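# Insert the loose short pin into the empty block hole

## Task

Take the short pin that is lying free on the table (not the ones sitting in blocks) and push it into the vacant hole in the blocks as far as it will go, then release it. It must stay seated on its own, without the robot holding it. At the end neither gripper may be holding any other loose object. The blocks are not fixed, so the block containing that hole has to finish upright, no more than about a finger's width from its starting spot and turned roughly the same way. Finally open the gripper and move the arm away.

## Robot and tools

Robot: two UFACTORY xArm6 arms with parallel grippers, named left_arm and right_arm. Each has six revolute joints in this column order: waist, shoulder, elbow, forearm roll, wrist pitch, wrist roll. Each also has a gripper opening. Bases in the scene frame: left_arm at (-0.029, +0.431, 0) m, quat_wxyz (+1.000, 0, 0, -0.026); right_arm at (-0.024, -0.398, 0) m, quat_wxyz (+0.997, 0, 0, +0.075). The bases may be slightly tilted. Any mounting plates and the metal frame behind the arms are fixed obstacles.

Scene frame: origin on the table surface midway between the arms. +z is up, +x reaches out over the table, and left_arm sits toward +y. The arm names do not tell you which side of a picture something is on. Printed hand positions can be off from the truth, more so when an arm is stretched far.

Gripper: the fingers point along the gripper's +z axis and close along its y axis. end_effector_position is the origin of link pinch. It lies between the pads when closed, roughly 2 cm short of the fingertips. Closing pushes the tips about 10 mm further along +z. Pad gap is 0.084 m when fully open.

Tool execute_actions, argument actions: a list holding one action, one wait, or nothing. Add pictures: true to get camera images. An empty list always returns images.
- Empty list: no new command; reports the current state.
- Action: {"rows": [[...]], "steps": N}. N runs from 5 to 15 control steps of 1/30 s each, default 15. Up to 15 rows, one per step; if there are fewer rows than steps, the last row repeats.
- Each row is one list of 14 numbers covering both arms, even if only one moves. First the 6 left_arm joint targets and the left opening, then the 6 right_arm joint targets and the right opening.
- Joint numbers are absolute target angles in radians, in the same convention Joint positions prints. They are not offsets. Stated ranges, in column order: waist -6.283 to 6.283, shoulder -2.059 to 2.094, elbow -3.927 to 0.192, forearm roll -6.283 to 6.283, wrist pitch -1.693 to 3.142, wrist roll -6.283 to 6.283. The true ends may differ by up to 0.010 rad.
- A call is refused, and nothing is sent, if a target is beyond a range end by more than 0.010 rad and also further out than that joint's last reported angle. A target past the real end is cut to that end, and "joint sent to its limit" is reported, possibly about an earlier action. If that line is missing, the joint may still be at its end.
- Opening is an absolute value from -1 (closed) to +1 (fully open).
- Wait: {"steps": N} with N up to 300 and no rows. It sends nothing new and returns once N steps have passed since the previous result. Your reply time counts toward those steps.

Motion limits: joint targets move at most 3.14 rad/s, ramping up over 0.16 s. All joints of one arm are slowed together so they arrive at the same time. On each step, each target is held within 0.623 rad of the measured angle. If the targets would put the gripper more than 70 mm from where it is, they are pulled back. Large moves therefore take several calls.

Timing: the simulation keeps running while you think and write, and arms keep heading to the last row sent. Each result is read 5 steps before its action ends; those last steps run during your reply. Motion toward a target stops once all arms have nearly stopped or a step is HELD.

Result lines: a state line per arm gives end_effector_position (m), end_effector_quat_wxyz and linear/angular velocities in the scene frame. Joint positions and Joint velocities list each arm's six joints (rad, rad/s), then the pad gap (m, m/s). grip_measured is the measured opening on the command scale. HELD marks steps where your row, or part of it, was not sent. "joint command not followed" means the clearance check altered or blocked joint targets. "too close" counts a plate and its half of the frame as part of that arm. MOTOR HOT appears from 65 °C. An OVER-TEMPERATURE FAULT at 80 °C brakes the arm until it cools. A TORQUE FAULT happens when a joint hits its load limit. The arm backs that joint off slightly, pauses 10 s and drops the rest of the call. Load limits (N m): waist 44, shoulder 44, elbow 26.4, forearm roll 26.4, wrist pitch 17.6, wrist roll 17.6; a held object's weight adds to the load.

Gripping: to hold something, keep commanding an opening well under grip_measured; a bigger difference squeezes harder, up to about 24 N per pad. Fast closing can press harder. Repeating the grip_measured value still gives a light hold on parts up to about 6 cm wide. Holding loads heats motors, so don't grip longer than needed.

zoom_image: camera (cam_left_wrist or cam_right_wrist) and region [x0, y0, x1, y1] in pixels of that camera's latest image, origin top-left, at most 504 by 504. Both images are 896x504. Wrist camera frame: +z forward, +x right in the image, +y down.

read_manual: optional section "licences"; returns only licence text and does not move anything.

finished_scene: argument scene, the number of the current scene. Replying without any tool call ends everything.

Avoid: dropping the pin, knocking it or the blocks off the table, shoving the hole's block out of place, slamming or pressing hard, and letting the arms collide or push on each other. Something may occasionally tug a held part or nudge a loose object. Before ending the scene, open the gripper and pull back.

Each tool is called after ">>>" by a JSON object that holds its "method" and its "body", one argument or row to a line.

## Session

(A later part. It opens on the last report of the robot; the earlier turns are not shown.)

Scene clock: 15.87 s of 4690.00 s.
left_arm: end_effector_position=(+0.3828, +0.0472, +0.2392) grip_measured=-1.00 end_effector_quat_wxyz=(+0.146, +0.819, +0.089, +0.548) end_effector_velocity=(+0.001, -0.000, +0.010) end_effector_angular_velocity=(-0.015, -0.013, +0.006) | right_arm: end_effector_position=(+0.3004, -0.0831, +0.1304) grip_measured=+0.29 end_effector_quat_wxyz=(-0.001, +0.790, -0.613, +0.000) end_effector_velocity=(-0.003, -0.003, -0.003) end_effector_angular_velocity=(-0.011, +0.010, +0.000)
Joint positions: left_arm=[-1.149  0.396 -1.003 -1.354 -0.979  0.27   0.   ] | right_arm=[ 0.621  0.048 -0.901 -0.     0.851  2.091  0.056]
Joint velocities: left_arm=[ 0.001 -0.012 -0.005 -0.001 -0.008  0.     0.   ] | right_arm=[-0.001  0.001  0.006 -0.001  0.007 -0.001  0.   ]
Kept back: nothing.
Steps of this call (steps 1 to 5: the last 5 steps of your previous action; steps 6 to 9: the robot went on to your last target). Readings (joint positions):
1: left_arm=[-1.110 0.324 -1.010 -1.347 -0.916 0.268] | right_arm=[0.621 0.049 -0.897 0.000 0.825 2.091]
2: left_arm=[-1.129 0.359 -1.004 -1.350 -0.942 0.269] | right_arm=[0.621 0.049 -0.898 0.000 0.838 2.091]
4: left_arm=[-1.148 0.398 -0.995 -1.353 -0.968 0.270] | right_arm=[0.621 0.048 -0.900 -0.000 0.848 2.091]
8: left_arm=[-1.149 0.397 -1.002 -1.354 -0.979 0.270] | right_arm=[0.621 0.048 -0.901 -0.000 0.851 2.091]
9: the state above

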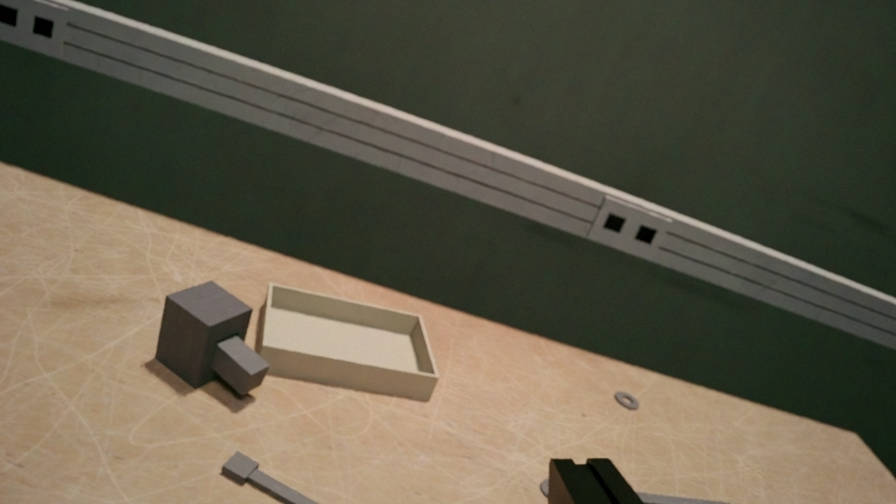

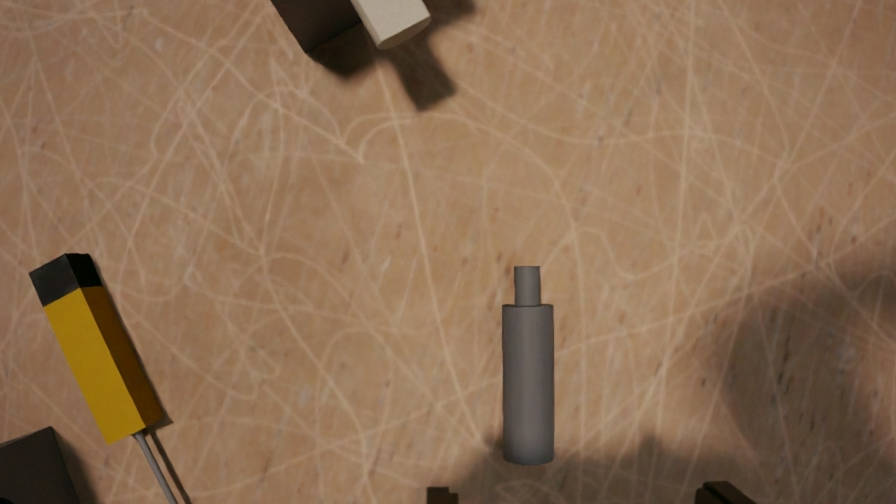

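>>> {"method": "execute_actions", "body": {
  "actions": [
    {"rows": [[-1.258,0.734,-0.973,-1.354,-0.979,0.27,-1,0.609,0.2058,-0.8283,0,0.6225,2.079,-0.15]], "steps": 11}
  ]
}}

>>> {"method": "execute_actions", "body": {
  "actions": [
    {"rows": [[-1.258,0.734,-0.973,-1.354,-0.979,0.27,-1,0.609,0.2137,-0.8276,0,0.6139,2.079,-0.15],[-1.258,0.734,-0.973,-1.354,-0.979,0.27,-1,0.609,0.2216,-0.8269,0,0.6053,2.079,-0.15],[-1.258,0.734,-0.973,-1.354,-0.979,0.27,-1,0.609,0.2294,-0.8262,0,0.5968,2.079,-0.15],[-1.258,0.734,-0.973,-1.354,-0.979,0.27,-1,0.609,0.2373,-0.8255,0,0.5882,2.079,-0.15],[-1.258,0.734,-0.973,-1.354,-0.979,0.27,-1,0.609,0.2452,-0.8247,0,0.5795,2.079,-0.15],[-1.258,0.734,-0.973,-1.354,-0.979,0.27,-1,0.609,0.2531,-0.8240,0,0.5709,2.079,-0.15],[-1.258,0.734,-0.973,-1.354,-0.979,0.27,-1,0.609,0.2610,-0.8233,0,0.5623,2.079,-0.15],[-1.258,0.734,-0.973,-1.354,-0.979,0.27,-1,0.609,0.2688,-0.8226,0,0.5538,2.079,-0.15]], "steps": 15}
  ],
  "pictures": true
}}

Scene clock: 16.63 s of 4690.00 s.
left_arm: end_effector_position=(+0.3601, +0.0409, +0.1631) grip_measured=-1.00 end_effector_quat_wxyz=(+0.096, +0.843, +0.033, +0.528) end_effector_velocity=(-0.186, +0.027, -0.597) end_effector_angular_velocity=(+1.196, +0.421, -0.335) | right_arm: end_effector_position=(+0.3031, -0.0861, +0.0712) grip_measured=-0.16 end_effector_quat_wxyz=(-0.001, +0.790, -0.613, +0.000) end_effector_velocity=(-0.107, -0.147, -0.541) end_effector_angular_velocity=(-0.305, +0.322, -0.018)
Joint positions: left_arm=[-1.195  0.539 -0.99  -1.354 -0.979  0.27   0.   ] | right_arm=[ 0.612  0.164 -0.849 -0.     0.683  2.082  0.037]
Joint velocities: left_arm=[-0.338  1.1    0.163 -0.012  0.017  0.001  0.   ] | right_arm=[-0.072  0.94   0.556  0.003 -1.053 -0.057 -0.   ]
Steps of this call (steps 1 to 17: the robot went on to your last target; steps 18 to 23: the first 6 steps of this action). Readings (joint positions):
18: left_arm=[-1.150 0.400 -1.000 -1.354 -0.979 0.270] | right_arm=[0.621 0.048 -0.900 -0.000 0.851 2.091]
19: left_arm=[-1.152 0.407 -1.001 -1.354 -0.980 0.270] | right_arm=[0.621 0.053 -0.898 -0.000 0.841 2.090]
21: left_arm=[-1.171 0.461 -1.002 -1.353 -0.981 0.270] | right_arm=[0.617 0.094 -0.884 -0.000 0.772 2.087]
23: the state above

Scene clock: 17.13 s of 4690.00 s.
left_arm: end_effector_position=(+0.3263, +0.0514, +0.0672) grip_measured=-1.00 end_effector_quat_wxyz=(+0.026, +0.865, -0.042, +0.500) end_effector_velocity=(-0.002, +0.008, -0.011) end_effector_angular_velocity=(+0.028, +0.010, -0.000) | right_arm: end_effector_position=(+0.3014, -0.0897, +0.0264) grip_measured=-0.16 end_effector_quat_wxyz=(+0.001, +0.790, -0.613, -0.000) end_effector_velocity=(-0.012, -0.012, -0.057) end_effector_angular_velocity=(-0.032, +0.032, -0.001)
Joint positions: left_arm=[-1.257  0.732 -0.974 -1.354 -0.979  0.27   0.   ] | right_arm=[ 0.609  0.265 -0.822  0.     0.56   2.079  0.037]
Joint velocities: left_arm=[-0.001  0.016  0.013 -0.001  0.002  0.001  0.   ] | right_arm=[-0.001  0.125  0.029 -0.001 -0.108  0.001 -0.   ]
Steps of this call (steps 1 to 5: the last 5 steps of your previous action; steps 6 to 15: the first 10 steps of this action). Readings (joint positions):
6: left_arm=[-1.256 0.728 -0.969 -1.354 -0.977 0.270] | right_arm=[0.609 0.206 -0.829 -0.000 0.623 2.079]
7: left_arm=[-1.258 0.735 -0.968 -1.355 -0.977 0.270] | right_arm=[0.609 0.207 -0.831 -0.000 0.619 2.079]
9: left_arm=[-1.258 0.734 -0.972 -1.354 -0.979 0.270] | right_arm=[0.609 0.218 -0.830 -0.000 0.605 2.079]
13: left_arm=[-1.257 0.731 -0.975 -1.354 -0.980 0.270] | right_arm=[0.609 0.251 -0.824 0.000 0.573 2.079]
15: the state above

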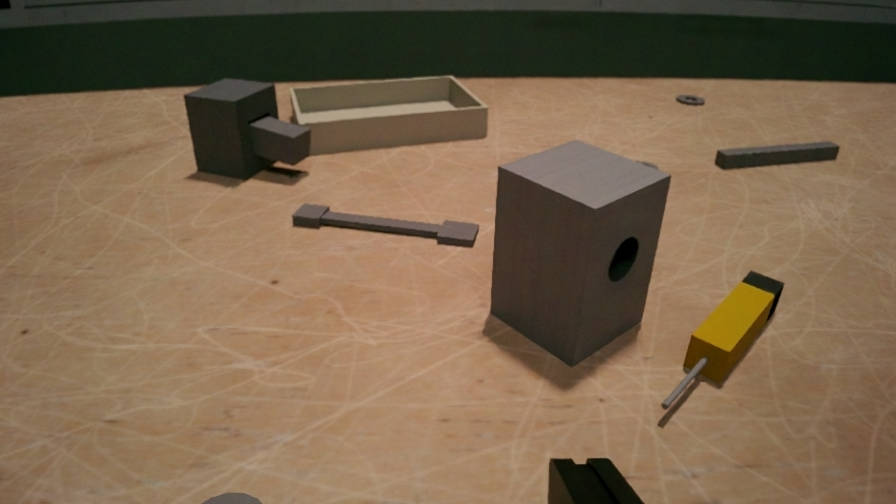

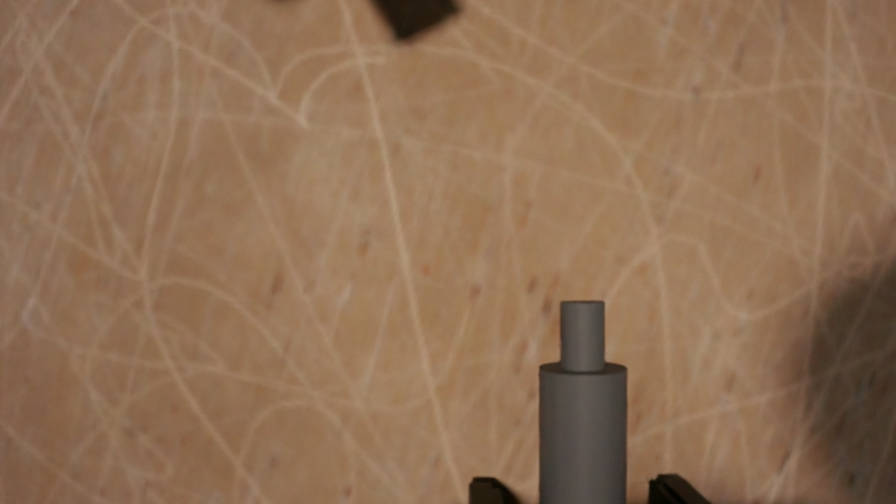

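>>> {"method": "execute_actions", "body": {
  "actions": [
    {"rows": [[-1.258,0.734,-0.973,-1.354,-0.979,0.27,-1,0.609,0.2688,-0.8226,0,0.5538,2.079,-0.25],[-1.258,0.734,-0.973,-1.354,-0.979,0.27,-1,0.609,0.2688,-0.8226,0,0.5538,2.079,-0.35],[-1.258,0.734,-0.973,-1.354,-0.979,0.27,-1,0.609,0.2688,-0.8226,0,0.5538,2.079,-0.45],[-1.258,0.734,-0.973,-1.354,-0.979,0.27,-1,0.609,0.2688,-0.8226,0,0.5538,2.079,-0.52],[-1.258,0.734,-0.973,-1.354,-0.979,0.27,-1,0.609,0.2688,-0.8226,0,0.5538,2.079,-0.58],[-1.258,0.734,-0.973,-1.354,-0.979,0.27,-1,0.609,0.2688,-0.8226,0,0.5538,2.079,-0.65],[-1.258,0.734,-0.973,-1.354,-0.979,0.27,-1,0.609,0.2688,-0.8226,0,0.5538,2.079,-0.75],[-1.258,0.734,-0.973,-1.354,-0.979,0.27,-1,0.609,0.2688,-0.8226,0,0.5538,2.079,-0.87],[-1.258,0.734,-0.973,-1.354,-0.979,0.27,-1,0.609,0.2688,-0.8226,0,0.5538,2.079,-1]], "steps": 14}
  ]
}}

>>> {"method": "execute_actions", "body": {
  "actions": [
    {"rows": [[-1.258,0.734,-0.973,-1.354,-0.979,0.27,-1,0.609,0.24,-0.828,0,0.588,2.079,-1],[-1.258,0.734,-0.973,-1.354,-0.979,0.27,-1,0.609,0.20,-0.835,0,0.635,2.079,-1],[-1.258,0.734,-0.973,-1.354,-0.979,0.27,-1,0.609,0.1154,-0.8509,0,0.7355,1.9,-1]], "steps": 9}
  ]
}}

>>> {"method": "execute_actions", "body": {
  "actions": [
    {"rows": [[-1.258,0.734,-0.973,-1.354,-0.979,0.27,-1,0.58,0.225,-1.02,0,0.795,1.3,-1]], "steps": 9}
  ]
}}

>>> {"method": "execute_actions", "body": {
  "actions": [
    {"rows": [[-1.258,0.734,-0.973,-1.354,-0.979,0.27,-1,0.55,0.34,-1.195,0,0.855,0.68,-1]], "steps": 9}
  ]
}}

>>> {"method": "execute_actions", "body": {
  "actions": [
    {"rows": [[-1.258,0.734,-0.973,-1.354,-0.979,0.27,-1,0.5252,0.4540,-1.3681,0,0.9141,0.0552,-1]], "steps": 12}
  ]
}}

>>> {"method": "execute_actions", "body": {
  "actions": [
    {"rows": [[-1.258,0.734,-0.973,-1.354,-0.979,0.27,-1,0.5252,0.469,-1.362,0,0.893,0.0552,-1],[-1.258,0.734,-0.973,-1.354,-0.979,0.27,-1,0.5252,0.485,-1.356,0,0.871,0.0552,-1],[-1.258,0.734,-0.973,-1.354,-0.979,0.27,-1,0.5252,0.500,-1.3495,0,0.8495,0.0552,-1],[-1.258,0.734,-0.973,-1.354,-0.979,0.27,-1,0.5252,0.5155,-1.3432,0,0.8277,0.0552,-1]], "steps": 15}
  ]
}}

>>> {"method": "execute_actions", "body": {
  "actions": [
    {"steps": 8}
  ],
  "pictures": true
}}

Scene clock: 18.37 s of 4690.00 s.
left_arm: end_effector_position=(+0.3258, +0.0520, +0.0658) grip_measured=-1.00 end_effector_quat_wxyz=(+0.025, +0.865, -0.043, +0.499) end_effector_velocity=(-0.000, -0.001, +0.001) end_effector_angular_velocity=(-0.002, -0.001, -0.001) | right_arm: end_effector_position=(+0.3018, -0.0893, +0.0250) grip_measured=-0.56 end_effector_quat_wxyz=(+0.000, +0.790, -0.613, -0.000) end_effector_velocity=(-0.000, -0.000, +0.000) end_effector_angular_velocity=(-0.000, +0.000, +0.000)
Joint positions: left_arm=[-1.258  0.734 -0.973 -1.354 -0.979  0.27   0.   ] | right_arm=[ 0.609  0.269 -0.823  0.     0.554  2.079  0.02 ]
Joint velocities: left_arm=[-0.001 -0.001 -0.001 -0.    -0.    -0.     0.   ] | right_arm=[ 0.    -0.    -0.     0.     0.001 -0.001 -0.   ]
Steps of this call (steps 1 to 5: the last 5 steps of your previous action; steps 6 to 15: the robot went on to your last target; steps 16 to 28: nothing new was sent; steps 29 to 37: the first 9 steps of this action). Readings (joint positions):
29: left_arm=[-1.258 0.734 -0.973 -1.354 -0.979 0.270] | right_arm=[0.609 0.269 -0.823 -0.000 0.554 2.079]
30: left_arm=[-1.258 0.734 -0.973 -1.354 -0.979 0.270] | right_arm=[0.609 0.269 -0.823 -0.000 0.554 2.079]
32: left_arm=[-1.258 0.734 -0.973 -1.354 -0.979 0.270] | right_arm=[0.609 0.269 -0.823 0.000 0.554 2.079]
36: left_arm=[-1.258 0.734 -0.973 -1.354 -0.979 0.270] | right_arm=[0.609 0.269 -0.823 0.000 0.554 2.079]
37: the state above

Scene clock: 18.67 s of 4690.00 s.
left_arm: end_effector_position=(+0.3258, +0.0520, +0.0658) grip_measured=-1.00 end_effector_quat_wxyz=(+0.025, +0.865, -0.043, +0.499) end_effector_velocity=(-0.000, -0.000, -0.000) end_effector_angular_velocity=(-0.001, +0.000, -0.000) | right_arm: end_effector_position=(+0.2993, -0.0917, +0.0423) grip_measured=-0.56 end_effector_quat_wxyz=(+0.007, +0.792, -0.610, -0.001) end_effector_velocity=(+0.008, +0.007, +0.368) end_effector_angular_velocity=(+0.005, +0.002, +0.393)
Joint positions: left_arm=[-1.258  0.734 -0.973 -1.354 -0.979  0.27   0.   ] | right_arm=[ 0.609  0.222 -0.826  0.     0.618  2.071  0.02 ]
Joint velocities: left_arm=[-0.     0.001 -0.001  0.     0.    -0.001  0.   ] | right_arm=[-0.    -0.883 -0.147 -0.001  1.028 -0.392  0.   ]
Steps of this call (steps 1 to 5: the last 5 steps of your previous action; steps 6 to 9: the first 4 steps of this action). Readings (joint positions):
6: left_arm=[-1.258 0.734 -0.973 -1.354 -0.979 0.270] | right_arm=[0.609 0.268 -0.823 0.000 0.555 2.079]
7: left_arm=[-1.258 0.734 -0.973 -1.354 -0.979 0.270] | right_arm=[0.609 0.263 -0.823 0.000 0.564 2.079]
9: the state above

Scene clock: 18.97 s of 4690.00 s.
left_arm: end_effector_position=(+0.3258, +0.0520, +0.0658) grip_measured=-1.00 end_effector_quat_wxyz=(+0.025, +0.865, -0.043, +0.499) end_effector_velocity=(-0.000, -0.001, +0.000) end_effector_angular_velocity=(+0.000, -0.000, -0.001) | right_arm: end_effector_position=(+0.3051, -0.0883, +0.0873) grip_measured=-0.56 end_effector_quat_wxyz=(+0.004, +0.861, -0.508, -0.001) end_effector_velocity=(+0.076, +0.025, -0.036) end_effector_angular_velocity=(-0.091, +0.119, +1.554)
Joint positions: left_arm=[-1.258  0.734 -0.973 -1.354 -0.979  0.27   0.   ] | right_arm=[ 0.606  0.135 -0.87   0.     0.744  1.821  0.02 ]
Joint velocities: left_arm=[-0.001  0.    -0.001 -0.     0.     0.002  0.   ] | right_arm=[-0.076  0.377 -0.41   0.001  0.182 -1.631  0.   ]
Steps of this call (steps 1 to 5: the last 5 steps of your previous action; steps 6 to 9: the first 4 steps of this action). Readings (joint positions):
6: left_arm=[-1.258 0.734 -0.973 -1.354 -0.979 0.270] | right_arm=[0.609 0.114 -0.856 -0.000 0.730 1.908]
7: left_arm=[-1.258 0.734 -0.973 -1.354 -0.979 0.270] | right_arm=[0.609 0.117 -0.856 -0.000 0.734 1.894]
9: the state above

Scene clock: 19.27 s of 4690.00 s.
left_arm: end_effector_position=(+0.3258, +0.0520, +0.0657) grip_measured=-1.00 end_effector_quat_wxyz=(+0.025, +0.865, -0.043, +0.499) end_effector_velocity=(+0.000, +0.000, -0.000) end_effector_angular_velocity=(-0.000, +0.000, +0.001) | right_arm: end_effector_position=(+0.3499, -0.0679, +0.0976) grip_measured=-0.56 end_effector_quat_wxyz=(-0.000, +0.974, -0.227, +0.000) end_effector_velocity=(+0.165, +0.066, +0.015) end_effector_angular_velocity=(-0.009, +0.011, +2.368)
Joint positions: left_arm=[-1.258  0.734 -0.973 -1.354 -0.979  0.27   0.   ] | right_arm=[ 0.574  0.249 -1.057  0.     0.808  1.181  0.02 ]
Joint velocities: left_arm=[ 0.    -0.     0.001 -0.     0.    -0.001  0.   ] | right_arm=[-0.121  0.48  -0.729  0.002  0.263 -2.49  -0.   ]
Steps of this call (steps 1 to 5: the last 5 steps of your previous action; steps 6 to 9: the first 4 steps of this action). Readings (joint positions):
6: left_arm=[-1.258 0.734 -0.973 -1.354 -0.979 0.270] | right_arm=[0.582 0.216 -1.004 -0.000 0.787 1.367]
7: left_arm=[-1.258 0.734 -0.973 -1.354 -0.979 0.270] | right_arm=[0.580 0.224 -1.018 -0.000 0.793 1.316]
9: the state above

Scene clock: 19.67 s of 4690.00 s.
left_arm: end_effector_position=(+0.3258, +0.0520, +0.0657) grip_measured=-1.00 end_effector_quat_wxyz=(+0.025, +0.865, -0.043, +0.499) end_effector_velocity=(+0.001, +0.001, -0.000) end_effector_angular_velocity=(+0.002, -0.000, +0.001) | right_arm: end_effector_position=(+0.4044, -0.0483, +0.1002) grip_measured=-0.56 end_effector_quat_wxyz=(+0.000, +0.983, +0.186, -0.000) end_effector_velocity=(+0.167, +0.055, +0.005) end_effector_angular_velocity=(+0.015, -0.021, +2.570)
Joint positions: left_arm=[-1.258  0.734 -0.973 -1.354 -0.979  0.27   0.   ] | right_arm=[ 0.535  0.409 -1.3    0.     0.891  0.311  0.02 ]
Joint velocities: left_arm=[ 0.002  0.001 -0.     0.    -0.     0.001  0.   ] | right_arm=[-0.113  0.488 -0.749 -0.002  0.235 -2.681  0.   ]
Steps of this call (steps 1 to 5: the last 5 steps of your previous action; steps 6 to 12: the first 7 steps of this action). Readings (joint positions):
6: left_arm=[-1.258 0.734 -0.973 -1.354 -0.979 0.270] | right_arm=[0.551 0.334 -1.185 -0.000 0.851 0.723]
7: left_arm=[-1.258 0.734 -0.973 -1.354 -0.979 0.270] | right_arm=[0.550 0.340 -1.195 -0.000 0.855 0.685]
9: left_arm=[-1.258 0.734 -0.973 -1.354 -0.979 0.270] | right_arm=[0.546 0.360 -1.225 0.000 0.866 0.576]
12: the state above

Scene clock: 20.17 s of 4690.00 s.
left_arm: end_effector_position=(+0.3258, +0.0520, +0.0657) grip_measured=-1.00 end_effector_quat_wxyz=(+0.025, +0.865, -0.043, +0.499) end_effector_velocity=(+0.001, +0.001, +0.000) end_effector_angular_velocity=(-0.001, -0.000, +0.002) | right_arm: end_effector_position=(+0.4169, -0.0453, +0.0592) grip_measured=-0.56 end_effector_quat_wxyz=(+0.001, +0.952, +0.305, -0.004) end_effector_velocity=(+0.040, +0.033, +0.058) end_effector_angular_velocity=(+0.102, -0.126, +0.002)
Joint positions: left_arm=[-1.258  0.734 -0.973 -1.354 -0.979  0.27   0.   ] | right_arm=[ 0.525  0.518 -1.34   0.     0.83   0.056  0.02 ]
Joint velocities: left_arm=[ 0.002  0.    -0.     0.    -0.001 -0.001  0.   ] | right_arm=[ 0.    -0.046 -0.076  0.001 -0.04  -0.002  0.   ]
Steps of this call (steps 1 to 5: the last 5 steps of your previous action; steps 6 to 15: the first 10 steps of this action). Readings (joint positions):
6: left_arm=[-1.258 0.734 -0.973 -1.354 -0.979 0.270] | right_arm=[0.525 0.453 -1.366 -0.000 0.913 0.063]
7: left_arm=[-1.258 0.734 -0.973 -1.354 -0.979 0.270] | right_arm=[0.525 0.457 -1.366 -0.000 0.906 0.060]
9: left_arm=[-1.258 0.734 -0.973 -1.354 -0.979 0.270] | right_arm=[0.526 0.476 -1.360 -0.000 0.876 0.057]
13: left_arm=[-1.258 0.734 -0.973 -1.354 -0.979 0.270] | right_arm=[0.525 0.518 -1.338 0.000 0.833 0.056]
15: the state above

Scene clock: 20.43 s of 4690.00 s.
left_arm: end_effector_position=(+0.3258, +0.0520, +0.0658) grip_measured=-1.00 end_effector_quat_wxyz=(+0.025, +0.865, -0.043, +0.499) end_effector_velocity=(+0.000, -0.000, +0.000) end_effector_angular_velocity=(-0.001, +0.000, +0.000) | right_arm: end_effector_position=(+0.4190, -0.0437, +0.0623) grip_measured=-0.56 end_effector_quat_wxyz=(-0.000, +0.952, +0.305, +0.000) end_effector_velocity=(-0.004, -0.003, -0.007) end_effector_angular_velocity=(-0.010, +0.014, +0.000)
Joint positions: left_arm=[-1.258  0.734 -0.973 -1.354 -0.979  0.27   0.   ] | right_arm=[ 0.525  0.515 -1.343 -0.     0.828  0.055  0.02 ]
Joint velocities: left_arm=[ 0.    -0.001 -0.    -0.     0.    -0.001  0.   ] | right_arm=[-0.     0.007  0.008  0.001  0.002 -0.001 -0.   ]
Kept back: nothing.
Steps of this call (steps 1 to 5: the last 5 steps of your previous action; steps 6 to 8: the robot went on to your last target). Readings (joint positions):
1: left_arm=[-1.258 0.734 -0.973 -1.354 -0.979 0.270] | right_arm=[0.525 0.516 -1.342 0.000 0.829 0.055]
2: left_arm=[-1.258 0.734 -0.973 -1.354 -0.979 0.270] | right_arm=[0.525 0.515 -1.344 -0.000 0.828 0.055]
4: left_arm=[-1.258 0.734 -0.973 -1.354 -0.979 0.270] | right_arm=[0.525 0.514 -1.345 -0.000 0.827 0.055]
8: the state above

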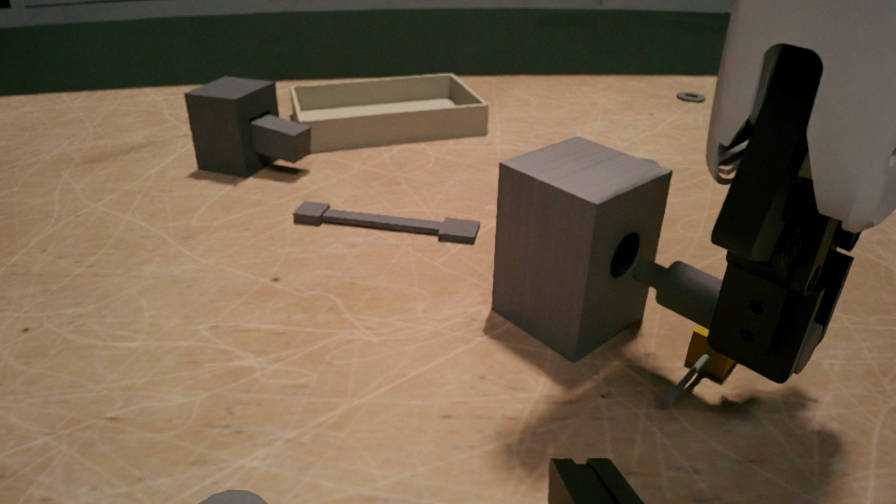

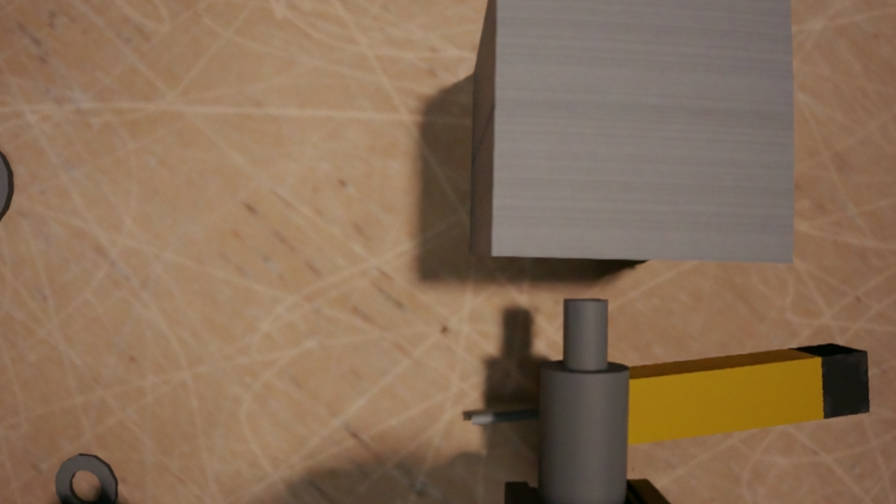

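>>> {"method": "zoom_image", "body": {
  "camera": "cam_left_wrist",
  "region": [560, 180, 760, 340]
}}

Region (560, 180, 760, 340) of cam_left_wrist's 896x504 image, scaled by 2.520, with more detail than that image has; it fills the top 403 rows of this view, and the rest is white.

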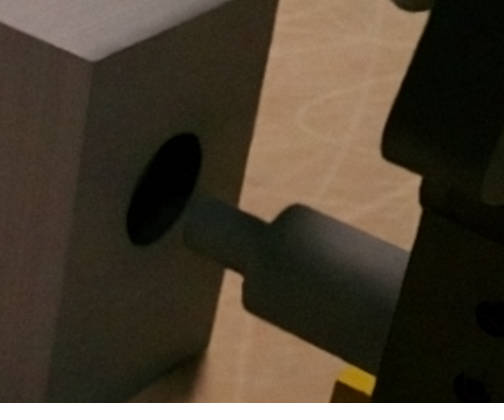

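>>> {"method": "execute_actions", "body": {
  "actions": [
    {"rows": [[-1.258,0.734,-0.973,-1.354,-0.979,0.27,-1,0.5245,0.5190,-1.3502,0,0.8312,0.0586,-1],[-1.258,0.734,-0.973,-1.354,-0.979,0.27,-1,0.5239,0.5226,-1.3572,0,0.8346,0.062,-1],[-1.258,0.734,-0.973,-1.354,-0.979,0.27,-1,0.5233,0.5261,-1.3643,0,0.8382,0.0654,-1],[-1.258,0.734,-0.973,-1.354,-0.979,0.27,-1,0.5227,0.5297,-1.3713,0,0.8416,0.0688,-1],[-1.258,0.734,-0.973,-1.354,-0.979,0.27,-1,0.5221,0.5332,-1.3783,0,0.8451,0.0721,-1]], "steps": 12}
  ]
}}

>>> {"method": "execute_actions", "body": {
  "actions": [
    {"steps": 8}
  ],
  "pictures": true
}}

>>> {"method": "zoom_image", "body": {
  "camera": "cam_left_wrist",
  "region": [560, 180, 760, 340]
}}

Scene clock: 21.63 s of 4690.00 s.
left_arm: end_effector_position=(+0.3258, +0.0520, +0.0658) grip_measured=-1.00 end_effector_quat_wxyz=(+0.025, +0.865, -0.043, +0.499) end_effector_velocity=(-0.000, -0.001, +0.001) end_effector_angular_velocity=(-0.003, -0.000, -0.000) | right_arm: end_effector_position=(+0.4248, -0.0411, +0.0639) grip_measured=-0.56 end_effector_quat_wxyz=(-0.000, +0.955, +0.297, +0.000) end_effector_velocity=(+0.022, +0.009, +0.009) end_effector_angular_velocity=(+0.009, -0.011, -0.053)
Joint positions: left_arm=[-1.258  0.734 -0.973 -1.354 -0.979  0.27   0.   ] | right_arm=[ 0.522  0.531 -1.375 -0.     0.843  0.07   0.02 ]
Joint velocities: left_arm=[-0.001 -0.001 -0.001  0.     0.    -0.001  0.   ] | right_arm=[-0.012  0.044 -0.098 -0.     0.04   0.042 -0.   ]
Steps of this call (steps 1 to 15: the robot went on to your last target; steps 16 to 29: nothing new was sent; steps 30 to 36: the first 7 steps of this action). Readings (joint positions):
30: left_arm=[-1.258 0.734 -0.973 -1.354 -0.979 0.270] | right_arm=[0.525 0.516 -1.344 0.000 0.828 0.055]
31: left_arm=[-1.258 0.734 -0.973 -1.354 -0.979 0.270] | right_arm=[0.525 0.517 -1.346 0.000 0.830 0.057]
33: left_arm=[-1.258 0.734 -0.973 -1.354 -0.979 0.270] | right_arm=[0.524 0.523 -1.357 0.000 0.835 0.062]
36: the state above

Scene clock: 21.90 s of 4690.00 s.
left_arm: end_effector_position=(+0.3258, +0.0520, +0.0658) grip_measured=-1.00 end_effector_quat_wxyz=(+0.025, +0.865, -0.043, +0.499) end_effector_velocity=(-0.000, -0.001, +0.000) end_effector_angular_velocity=(-0.001, -0.000, -0.002) | right_arm: end_effector_position=(+0.4252, -0.0409, +0.0639) grip_measured=-0.56 end_effector_quat_wxyz=(+0.000, +0.955, +0.296, -0.000) end_effector_velocity=(+0.001, -0.000, +0.001) end_effector_angular_velocity=(+0.002, -0.001, -0.002)
Joint positions: left_arm=[-1.258  0.734 -0.973 -1.354 -0.979  0.27   0.   ] | right_arm=[ 0.522  0.533 -1.378  0.     0.845  0.072  0.02 ]
Joint velocities: left_arm=[-0.001 -0.001 -0.001  0.    -0.     0.001  0.   ] | right_arm=[-0.001 -0.    -0.002  0.001  0.    -0.    -0.   ]
Kept back: nothing.
Steps of this call (steps 1 to 5: the last 5 steps of your previous action; steps 6 to 8: the robot went on to your last target). Readings (joint positions):
1: left_arm=[-1.258 0.734 -0.973 -1.354 -0.979 0.270] | right_arm=[0.522 0.532 -1.377 -0.000 0.844 0.071]
2: left_arm=[-1.258 0.734 -0.973 -1.354 -0.979 0.270] | right_arm=[0.522 0.533 -1.378 -0.000 0.844 0.072]
4: left_arm=[-1.258 0.734 -0.973 -1.354 -0.979 0.270] | right_arm=[0.522 0.533 -1.378 -0.000 0.845 0.072]
8: the state above

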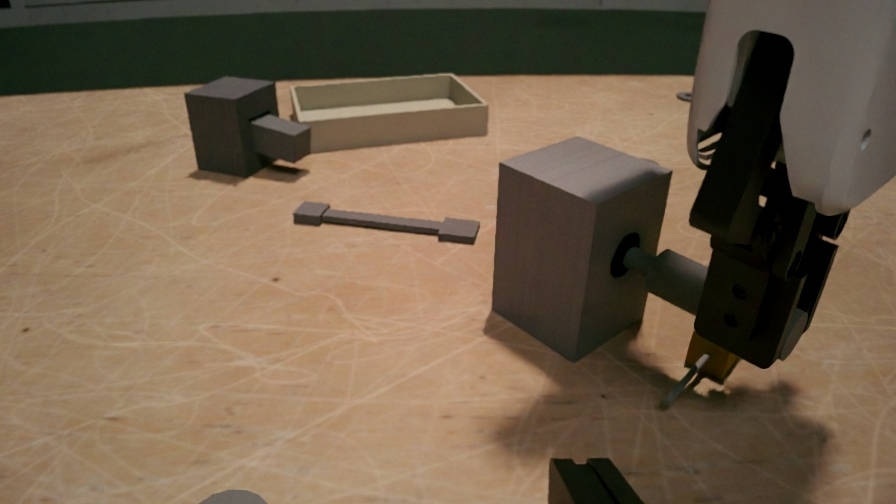

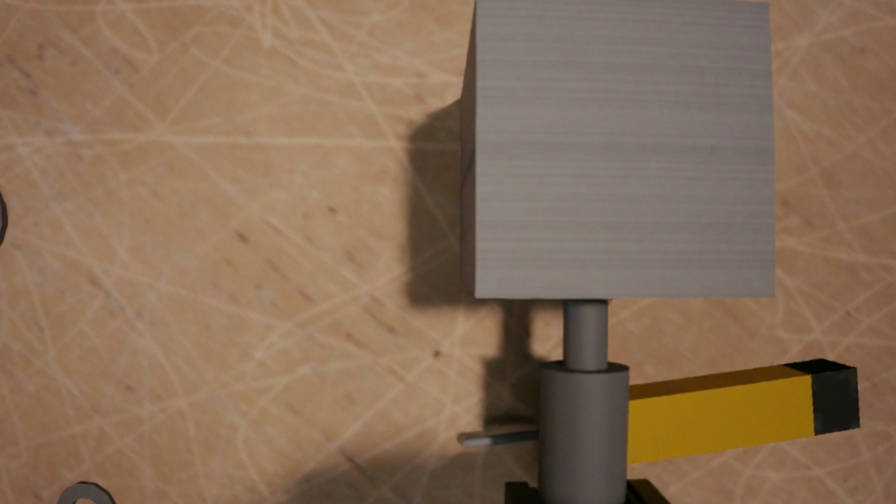

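Region (560, 180, 760, 340) of cam_left_wrist's 896x504 image, scaled by 2.520, with more detail than that image has; it fills the top 403 rows of this view, and the rest is white.

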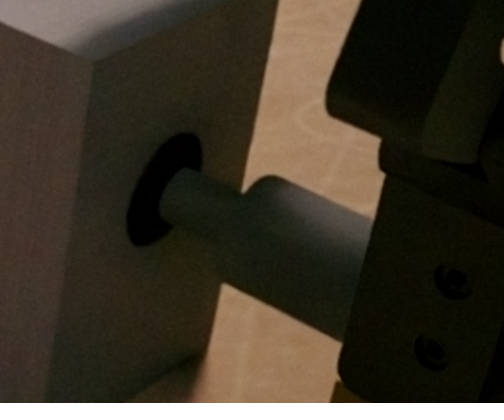

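>>> {"method": "execute_actions", "body": {
  "actions": [
    {"rows": [[-1.258,0.734,-0.973,-1.354,-0.979,0.27,-1,0.5220,0.5363,-1.3834,0,0.8471,0.0720,-1],[-1.258,0.734,-0.973,-1.354,-0.979,0.27,-1,0.5219,0.5395,-1.3886,0,0.8491,0.0719,-1],[-1.258,0.734,-0.973,-1.354,-0.979,0.27,-1,0.5217,0.5426,-1.3937,0,0.8511,0.0717,-1],[-1.258,0.734,-0.973,-1.354,-0.979,0.27,-1,0.5216,0.5458,-1.3988,0,0.8530,0.0716,-1],[-1.258,0.734,-0.973,-1.354,-0.979,0.27,-1,0.5215,0.5489,-1.4040,0,0.8550,0.0715,-1],[-1.258,0.734,-0.973,-1.354,-0.979,0.27,-1,0.5214,0.5521,-1.4091,0,0.8570,0.0714,-1],[-1.258,0.734,-0.973,-1.354,-0.979,0.27,-1,0.5213,0.5552,-1.4142,0,0.8590,0.0713,-1],[-1.258,0.734,-0.973,-1.354,-0.979,0.27,-1,0.5211,0.5584,-1.4194,0,0.8610,0.0711,-1],[-1.258,0.734,-0.973,-1.354,-0.979,0.27,-1,0.5210,0.5615,-1.4245,0,0.8630,0.0710,-1],[-1.258,0.734,-0.973,-1.354,-0.979,0.27,-1,0.5209,0.5647,-1.4296,0,0.8650,0.0709,-1],[-1.258,0.734,-0.973,-1.354,-0.979,0.27,-1,0.5208,0.5678,-1.4348,0,0.8670,0.0708,-1],[-1.258,0.734,-0.973,-1.354,-0.979,0.27,-1,0.5207,0.5710,-1.4399,0,0.8689,0.0707,-1],[-1.258,0.734,-0.973,-1.354,-0.979,0.27,-1,0.5205,0.5741,-1.4450,0,0.8709,0.0705,-1],[-1.258,0.734,-0.973,-1.354,-0.979,0.27,-1,0.5204,0.5773,-1.4502,0,0.8729,0.0704,-1],[-1.258,0.734,-0.973,-1.354,-0.979,0.27,-1,0.5203,0.5804,-1.4553,0,0.8749,0.0703,-1]], "steps": 15}
  ]
}}

>>> {"method": "execute_actions", "body": {
  "actions": [
    {"steps": 10}
  ],
  "pictures": true
}}

>>> {"method": "zoom_image", "body": {
  "camera": "cam_left_wrist",
  "region": [560, 180, 760, 340]
}}

Scene clock: 23.13 s of 4690.00 s.
left_arm: end_effector_position=(+0.3258, +0.0520, +0.0657) grip_measured=-1.00 end_effector_quat_wxyz=(+0.025, +0.865, -0.043, +0.499) end_effector_velocity=(+0.000, +0.001, -0.000) end_effector_angular_velocity=(-0.000, -0.000, +0.002) | right_arm: end_effector_position=(+0.4319, -0.0363, +0.0640) grip_measured=-0.56 end_effector_quat_wxyz=(-0.000, +0.955, +0.295, +0.000) end_effector_velocity=(+0.025, +0.016, -0.000) end_effector_angular_velocity=(-0.001, +0.001, -0.002)
Joint positions: left_arm=[-1.258  0.734 -0.973 -1.354 -0.979  0.27   0.   ] | right_arm=[ 0.521  0.558 -1.419 -0.     0.861  0.071  0.02 ]
Joint velocities: left_arm=[ 0.001 -0.     0.001  0.    -0.    -0.001  0.   ] | right_arm=[-0.005  0.093 -0.152 -0.001  0.06  -0.002  0.   ]
Steps of this call (steps 1 to 15: the robot went on to your last target; steps 16 to 27: nothing new was sent; steps 28 to 37: the first 10 steps of this action). Readings (joint positions):
28: left_arm=[-1.258 0.734 -0.973 -1.354 -0.979 0.270] | right_arm=[0.522 0.533 -1.379 0.000 0.845 0.072]
29: left_arm=[-1.258 0.734 -0.973 -1.354 -0.979 0.270] | right_arm=[0.522 0.535 -1.381 0.000 0.846 0.072]
31: left_arm=[-1.258 0.734 -0.973 -1.354 -0.979 0.270] | right_arm=[0.522 0.539 -1.389 0.000 0.849 0.072]
35: left_arm=[-1.258 0.734 -0.973 -1.354 -0.979 0.270] | right_arm=[0.521 0.552 -1.409 -0.000 0.857 0.071]
37: the state above

Scene clock: 23.47 s of 4690.00 s.
left_arm: end_effector_position=(+0.3258, +0.0520, +0.0658) grip_measured=-1.00 end_effector_quat_wxyz=(+0.025, +0.865, -0.043, +0.499) end_effector_velocity=(-0.001, -0.001, -0.000) end_effector_angular_velocity=(+0.001, +0.001, -0.003) | right_arm: end_effector_position=(+0.4376, -0.0324, +0.0640) grip_measured=-0.56 end_effector_quat_wxyz=(+0.000, +0.955, +0.295, -0.000) end_effector_velocity=(+0.001, +0.000, +0.001) end_effector_angular_velocity=(-0.001, +0.000, +0.000)
Joint positions: left_arm=[-1.258  0.734 -0.973 -1.354 -0.979  0.27   0.   ] | right_arm=[ 0.52   0.58  -1.455 -0.     0.875  0.07   0.02 ]
Joint velocities: left_arm=[-0.002  0.001 -0.001 -0.     0.001  0.001  0.   ] | right_arm=[-0.     0.001 -0.005 -0.001  0.005 -0.    -0.   ]
Kept back: nothing.
Steps of this call (steps 1 to 5: the last 5 steps of your previous action; steps 6 to 10: the robot went on to your last target). Readings (joint positions):
1: left_arm=[-1.258 0.734 -0.973 -1.354 -0.979 0.270] | right_arm=[0.521 0.561 -1.424 -0.000 0.863 0.071]
2: left_arm=[-1.258 0.734 -0.973 -1.354 -0.979 0.270] | right_arm=[0.521 0.564 -1.429 -0.000 0.865 0.071]
4: left_arm=[-1.258 0.734 -0.973 -1.354 -0.979 0.270] | right_arm=[0.521 0.571 -1.439 -0.000 0.869 0.071]
8: left_arm=[-1.258 0.734 -0.973 -1.354 -0.979 0.270] | right_arm=[0.520 0.580 -1.454 -0.000 0.874 0.070]
10: the state above

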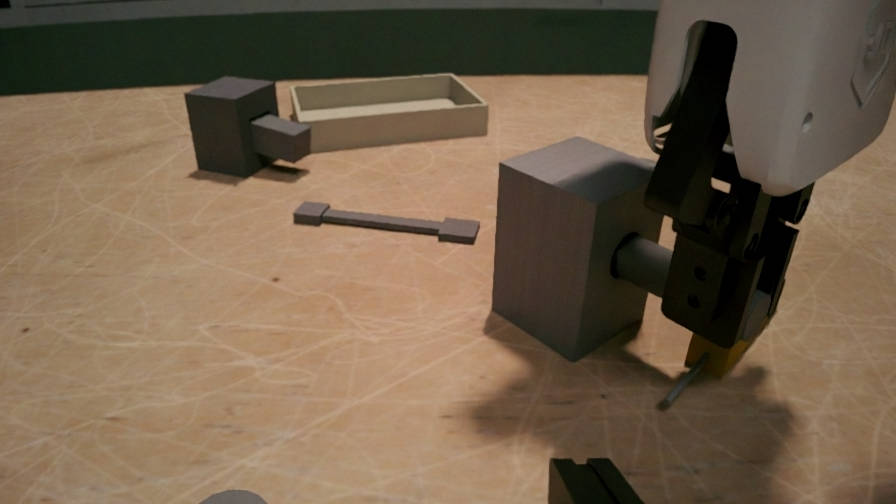

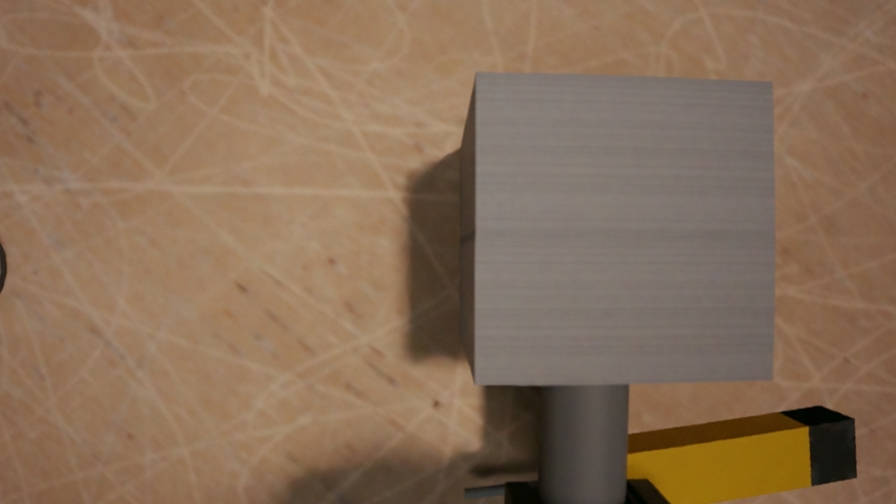

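Region (560, 180, 760, 340) of cam_left_wrist's 896x504 image, scaled by 2.520, with more detail than that image has; it fills the top 403 rows of this view, and the rest is white.

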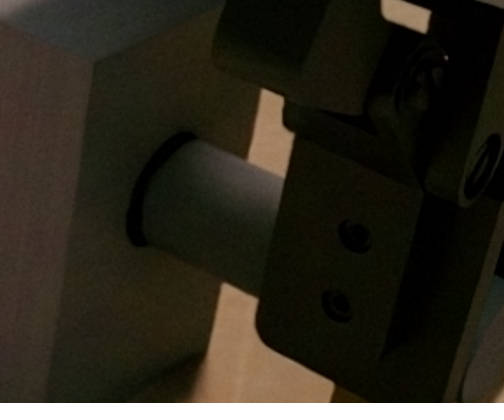

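>>> {"method": "execute_actions", "body": {
  "actions": [
    {"rows": [[-1.258,0.734,-0.973,-1.354,-0.979,0.27,-1,0.5202,0.5837,-1.4607,0,0.8770,0.0702,-1],[-1.258,0.734,-0.973,-1.354,-0.979,0.27,-1,0.5201,0.5869,-1.4661,0,0.8792,0.0701,-1],[-1.258,0.734,-0.973,-1.354,-0.979,0.27,-1,0.5200,0.5902,-1.4715,0,0.8813,0.0700,-1],[-1.258,0.734,-0.973,-1.354,-0.979,0.27,-1,0.5198,0.5935,-1.4769,0,0.8835,0.0698,-1],[-1.258,0.734,-0.973,-1.354,-0.979,0.27,-1,0.5197,0.5967,-1.4823,0,0.8856,0.0697,-1],[-1.258,0.734,-0.973,-1.354,-0.979,0.27,-1,0.5196,0.6000,-1.4877,0,0.8877,0.0696,-1],[-1.258,0.734,-0.973,-1.354,-0.979,0.27,-1,0.5195,0.6033,-1.4931,0,0.8899,0.0695,-1],[-1.258,0.734,-0.973,-1.354,-0.979,0.27,-1,0.5194,0.6065,-1.4986,0,0.8920,0.0694,-1],[-1.258,0.734,-0.973,-1.354,-0.979,0.27,-1,0.5193,0.6098,-1.5040,0,0.8942,0.0693,-1]], "steps": 10}
  ]
}}

>>> {"method": "execute_actions", "body": {
  "actions": [
    {"steps": 9}
  ],
  "pictures": true
}}

>>> {"method": "zoom_image", "body": {
  "camera": "cam_left_wrist",
  "region": [480, 130, 760, 370]
}}

Scene clock: 23.93 s of 4690.00 s.
left_arm: end_effector_position=(+0.3258, +0.0520, +0.0658) grip_measured=-1.00 end_effector_quat_wxyz=(+0.025, +0.865, -0.043, +0.499) end_effector_velocity=(+0.000, +0.001, -0.001) end_effector_angular_velocity=(+0.002, +0.001, +0.001) | right_arm: end_effector_position=(+0.4402, -0.0306, +0.0641) grip_measured=-0.56 end_effector_quat_wxyz=(+0.000, +0.955, +0.296, +0.000) end_effector_velocity=(+0.025, +0.016, +0.001) end_effector_angular_velocity=(+0.002, -0.002, -0.000)
Joint positions: left_arm=[-1.258  0.734 -0.973 -1.354 -0.979  0.27   0.   ] | right_arm=[ 0.52   0.59  -1.471  0.     0.881  0.07   0.02 ]
Joint velocities: left_arm=[ 0.002  0.002 -0.    -0.     0.001  0.001  0.   ] | right_arm=[-0.005  0.094 -0.156  0.     0.059 -0.005 -0.   ]
Steps of this call (steps 1 to 9: the robot went on to your last target; steps 10 to 14: the first 5 steps of this action). Readings (joint positions):
10: left_arm=[-1.258 0.734 -0.973 -1.354 -0.979 0.270] | right_arm=[0.520 0.581 -1.456 0.000 0.875 0.070]
11: left_arm=[-1.258 0.734 -0.973 -1.354 -0.979 0.270] | right_arm=[0.520 0.582 -1.458 0.000 0.876 0.070]
13: left_arm=[-1.258 0.734 -0.973 -1.354 -0.979 0.270] | right_arm=[0.520 0.587 -1.466 0.000 0.879 0.070]
14: the state above

Scene clock: 24.23 s of 4690.00 s.
left_arm: end_effector_position=(+0.3258, +0.0520, +0.0657) grip_measured=-1.00 end_effector_quat_wxyz=(+0.025, +0.865, -0.043, +0.499) end_effector_velocity=(+0.000, +0.000, -0.000) end_effector_angular_velocity=(+0.000, -0.000, +0.001) | right_arm: end_effector_position=(+0.4451, -0.0272, +0.0640) grip_measured=-0.56 end_effector_quat_wxyz=(+0.000, +0.955, +0.295, -0.000) end_effector_velocity=(+0.000, +0.000, -0.001) end_effector_angular_velocity=(-0.002, +0.002, +0.000)
Joint positions: left_arm=[-1.258  0.734 -0.973 -1.354 -0.979  0.27   0.   ] | right_arm=[ 0.519  0.61  -1.504 -0.     0.894  0.069  0.02 ]
Joint velocities: left_arm=[ 0.001  0.    -0.    -0.    -0.     0.     0.   ] | right_arm=[ 0.     0.004 -0.005  0.     0.004 -0.    -0.   ]
Kept back: nothing.
Steps of this call (steps 1 to 5: the last 5 steps of your previous action; steps 6 to 9: the robot went on to your last target). Readings (joint positions):
1: left_arm=[-1.258 0.734 -0.973 -1.354 -0.979 0.270] | right_arm=[0.520 0.593 -1.476 -0.000 0.883 0.070]
2: left_arm=[-1.258 0.734 -0.973 -1.354 -0.979 0.270] | right_arm=[0.520 0.596 -1.482 -0.000 0.885 0.070]
4: left_arm=[-1.258 0.734 -0.973 -1.354 -0.979 0.270] | right_arm=[0.519 0.603 -1.493 -0.000 0.890 0.070]
8: left_arm=[-1.258 0.734 -0.973 -1.354 -0.979 0.270] | right_arm=[0.519 0.609 -1.503 -0.000 0.894 0.069]
9: the state above

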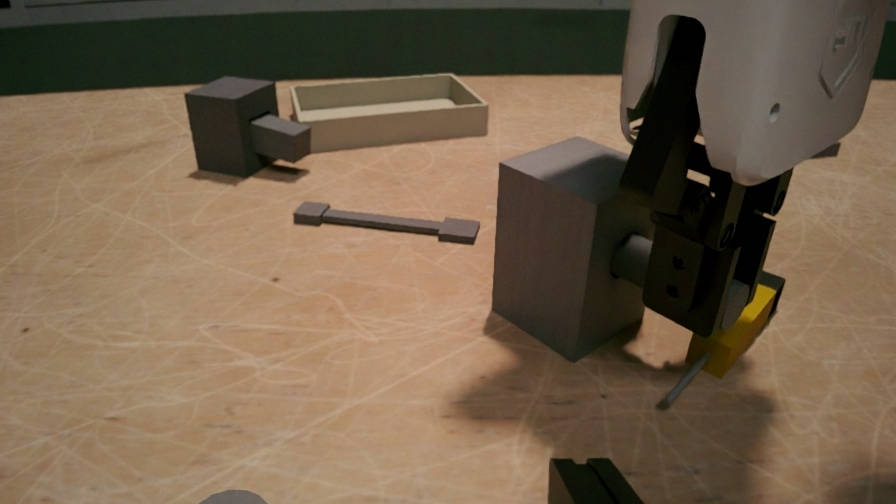

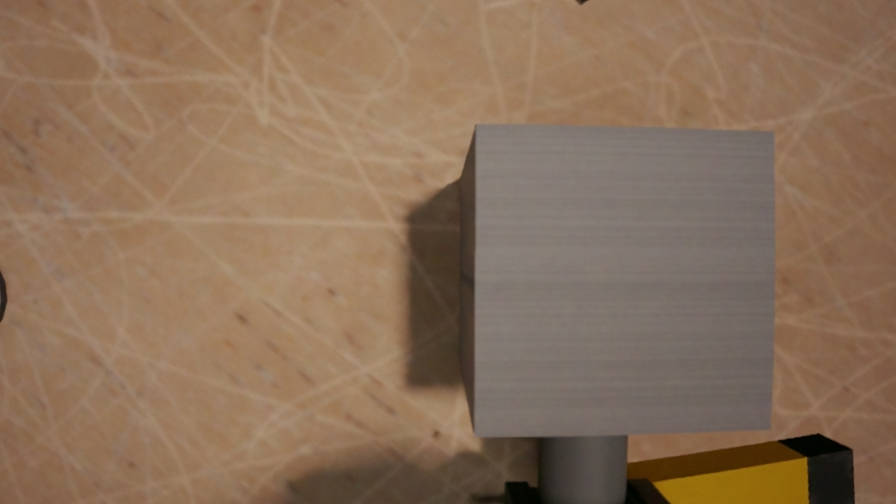

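Region (480, 130, 760, 370) of cam_left_wrist's 896x504 image, scaled by 1.800, with more detail than that image has; it fills the top 432 rows of this view, and the rest is white.

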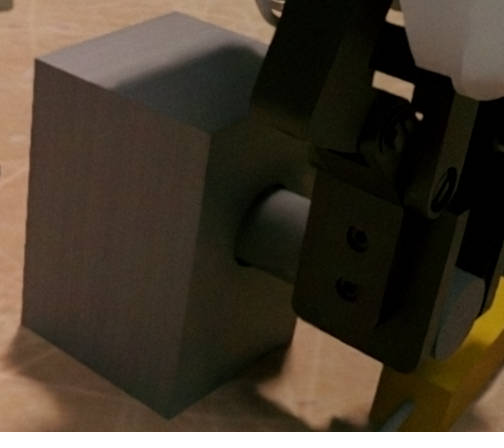

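>>> {"method": "execute_actions", "body": {
  "actions": [
    {"rows": [[-1.258,0.734,-0.973,-1.354,-0.979,0.27,-1,0.5192,0.6131,-1.5094,0,0.8963,0.0692,-1],[-1.258,0.734,-0.973,-1.354,-0.979,0.27,-1,0.5191,0.6163,-1.5148,0,0.8984,0.0691,-1],[-1.258,0.734,-0.973,-1.354,-0.979,0.27,-1,0.5189,0.6196,-1.5202,0,0.9006,0.0689,-1],[-1.258,0.734,-0.973,-1.354,-0.979,0.27,-1,0.5188,0.6229,-1.5256,0,0.9027,0.0688,-1],[-1.258,0.734,-0.973,-1.354,-0.979,0.27,-1,0.5187,0.6261,-1.5310,0,0.9049,0.0687,-1],[-1.258,0.734,-0.973,-1.354,-0.979,0.27,-1,0.5186,0.6294,-1.5364,0,0.9070,0.0686,-1]], "steps": 15}
  ],
  "pictures": true
}}

Scene clock: 24.90 s of 4690.00 s.
left_arm: end_effector_position=(+0.3258, +0.0520, +0.0658) grip_measured=-1.00 end_effector_quat_wxyz=(+0.025, +0.865, -0.043, +0.499) end_effector_velocity=(+0.001, +0.000, +0.000) end_effector_angular_velocity=(-0.001, -0.000, +0.002) | right_arm: end_effector_position=(+0.4499, -0.0240, +0.0639) grip_measured=-0.56 end_effector_quat_wxyz=(+0.000, +0.955, +0.295, -0.000) end_effector_velocity=(+0.001, +0.001, -0.001) end_effector_angular_velocity=(-0.002, +0.003, +0.001)
Joint positions: left_arm=[-1.258  0.734 -0.973 -1.354 -0.979  0.27   0.   ] | right_arm=[ 0.519  0.629 -1.536  0.     0.907  0.069  0.02 ]
Joint velocities: left_arm=[ 0.002 -0.    -0.     0.     0.    -0.001  0.   ] | right_arm=[ 0.     0.01  -0.014 -0.     0.008 -0.001 -0.   ]
Steps of this call (steps 1 to 10: the robot went on to your last target; steps 11 to 20: the first 10 steps of this action). Readings (joint positions):
11: left_arm=[-1.258 0.734 -0.973 -1.354 -0.979 0.270] | right_arm=[0.519 0.610 -1.504 0.000 0.894 0.069]
12: left_arm=[-1.258 0.734 -0.973 -1.354 -0.979 0.270] | right_arm=[0.519 0.611 -1.506 0.000 0.895 0.069]
14: left_arm=[-1.258 0.734 -0.973 -1.354 -0.979 0.270] | right_arm=[0.519 0.616 -1.515 0.000 0.899 0.069]
18: left_arm=[-1.258 0.734 -0.973 -1.354 -0.979 0.270] | right_arm=[0.519 0.628 -1.533 0.000 0.906 0.069]
20: the state above

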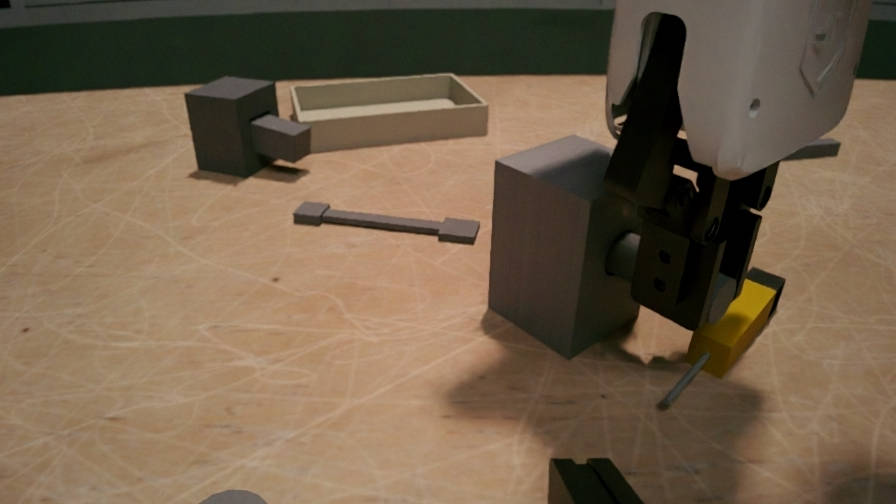

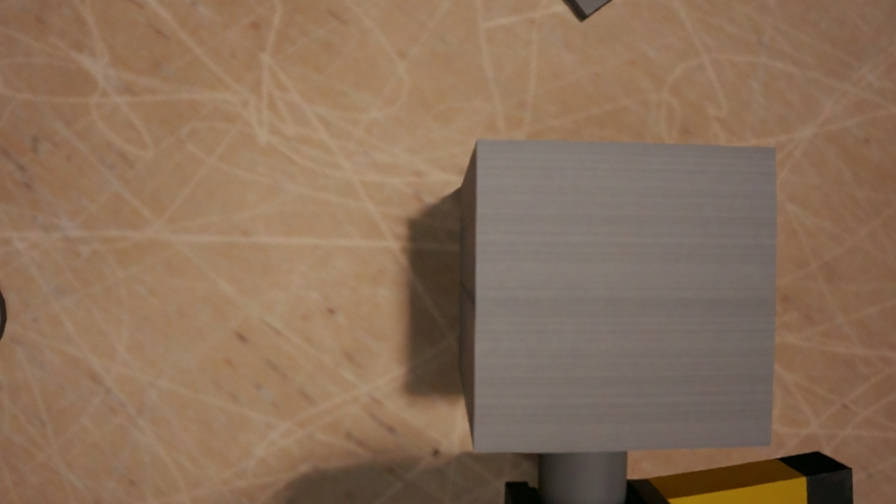

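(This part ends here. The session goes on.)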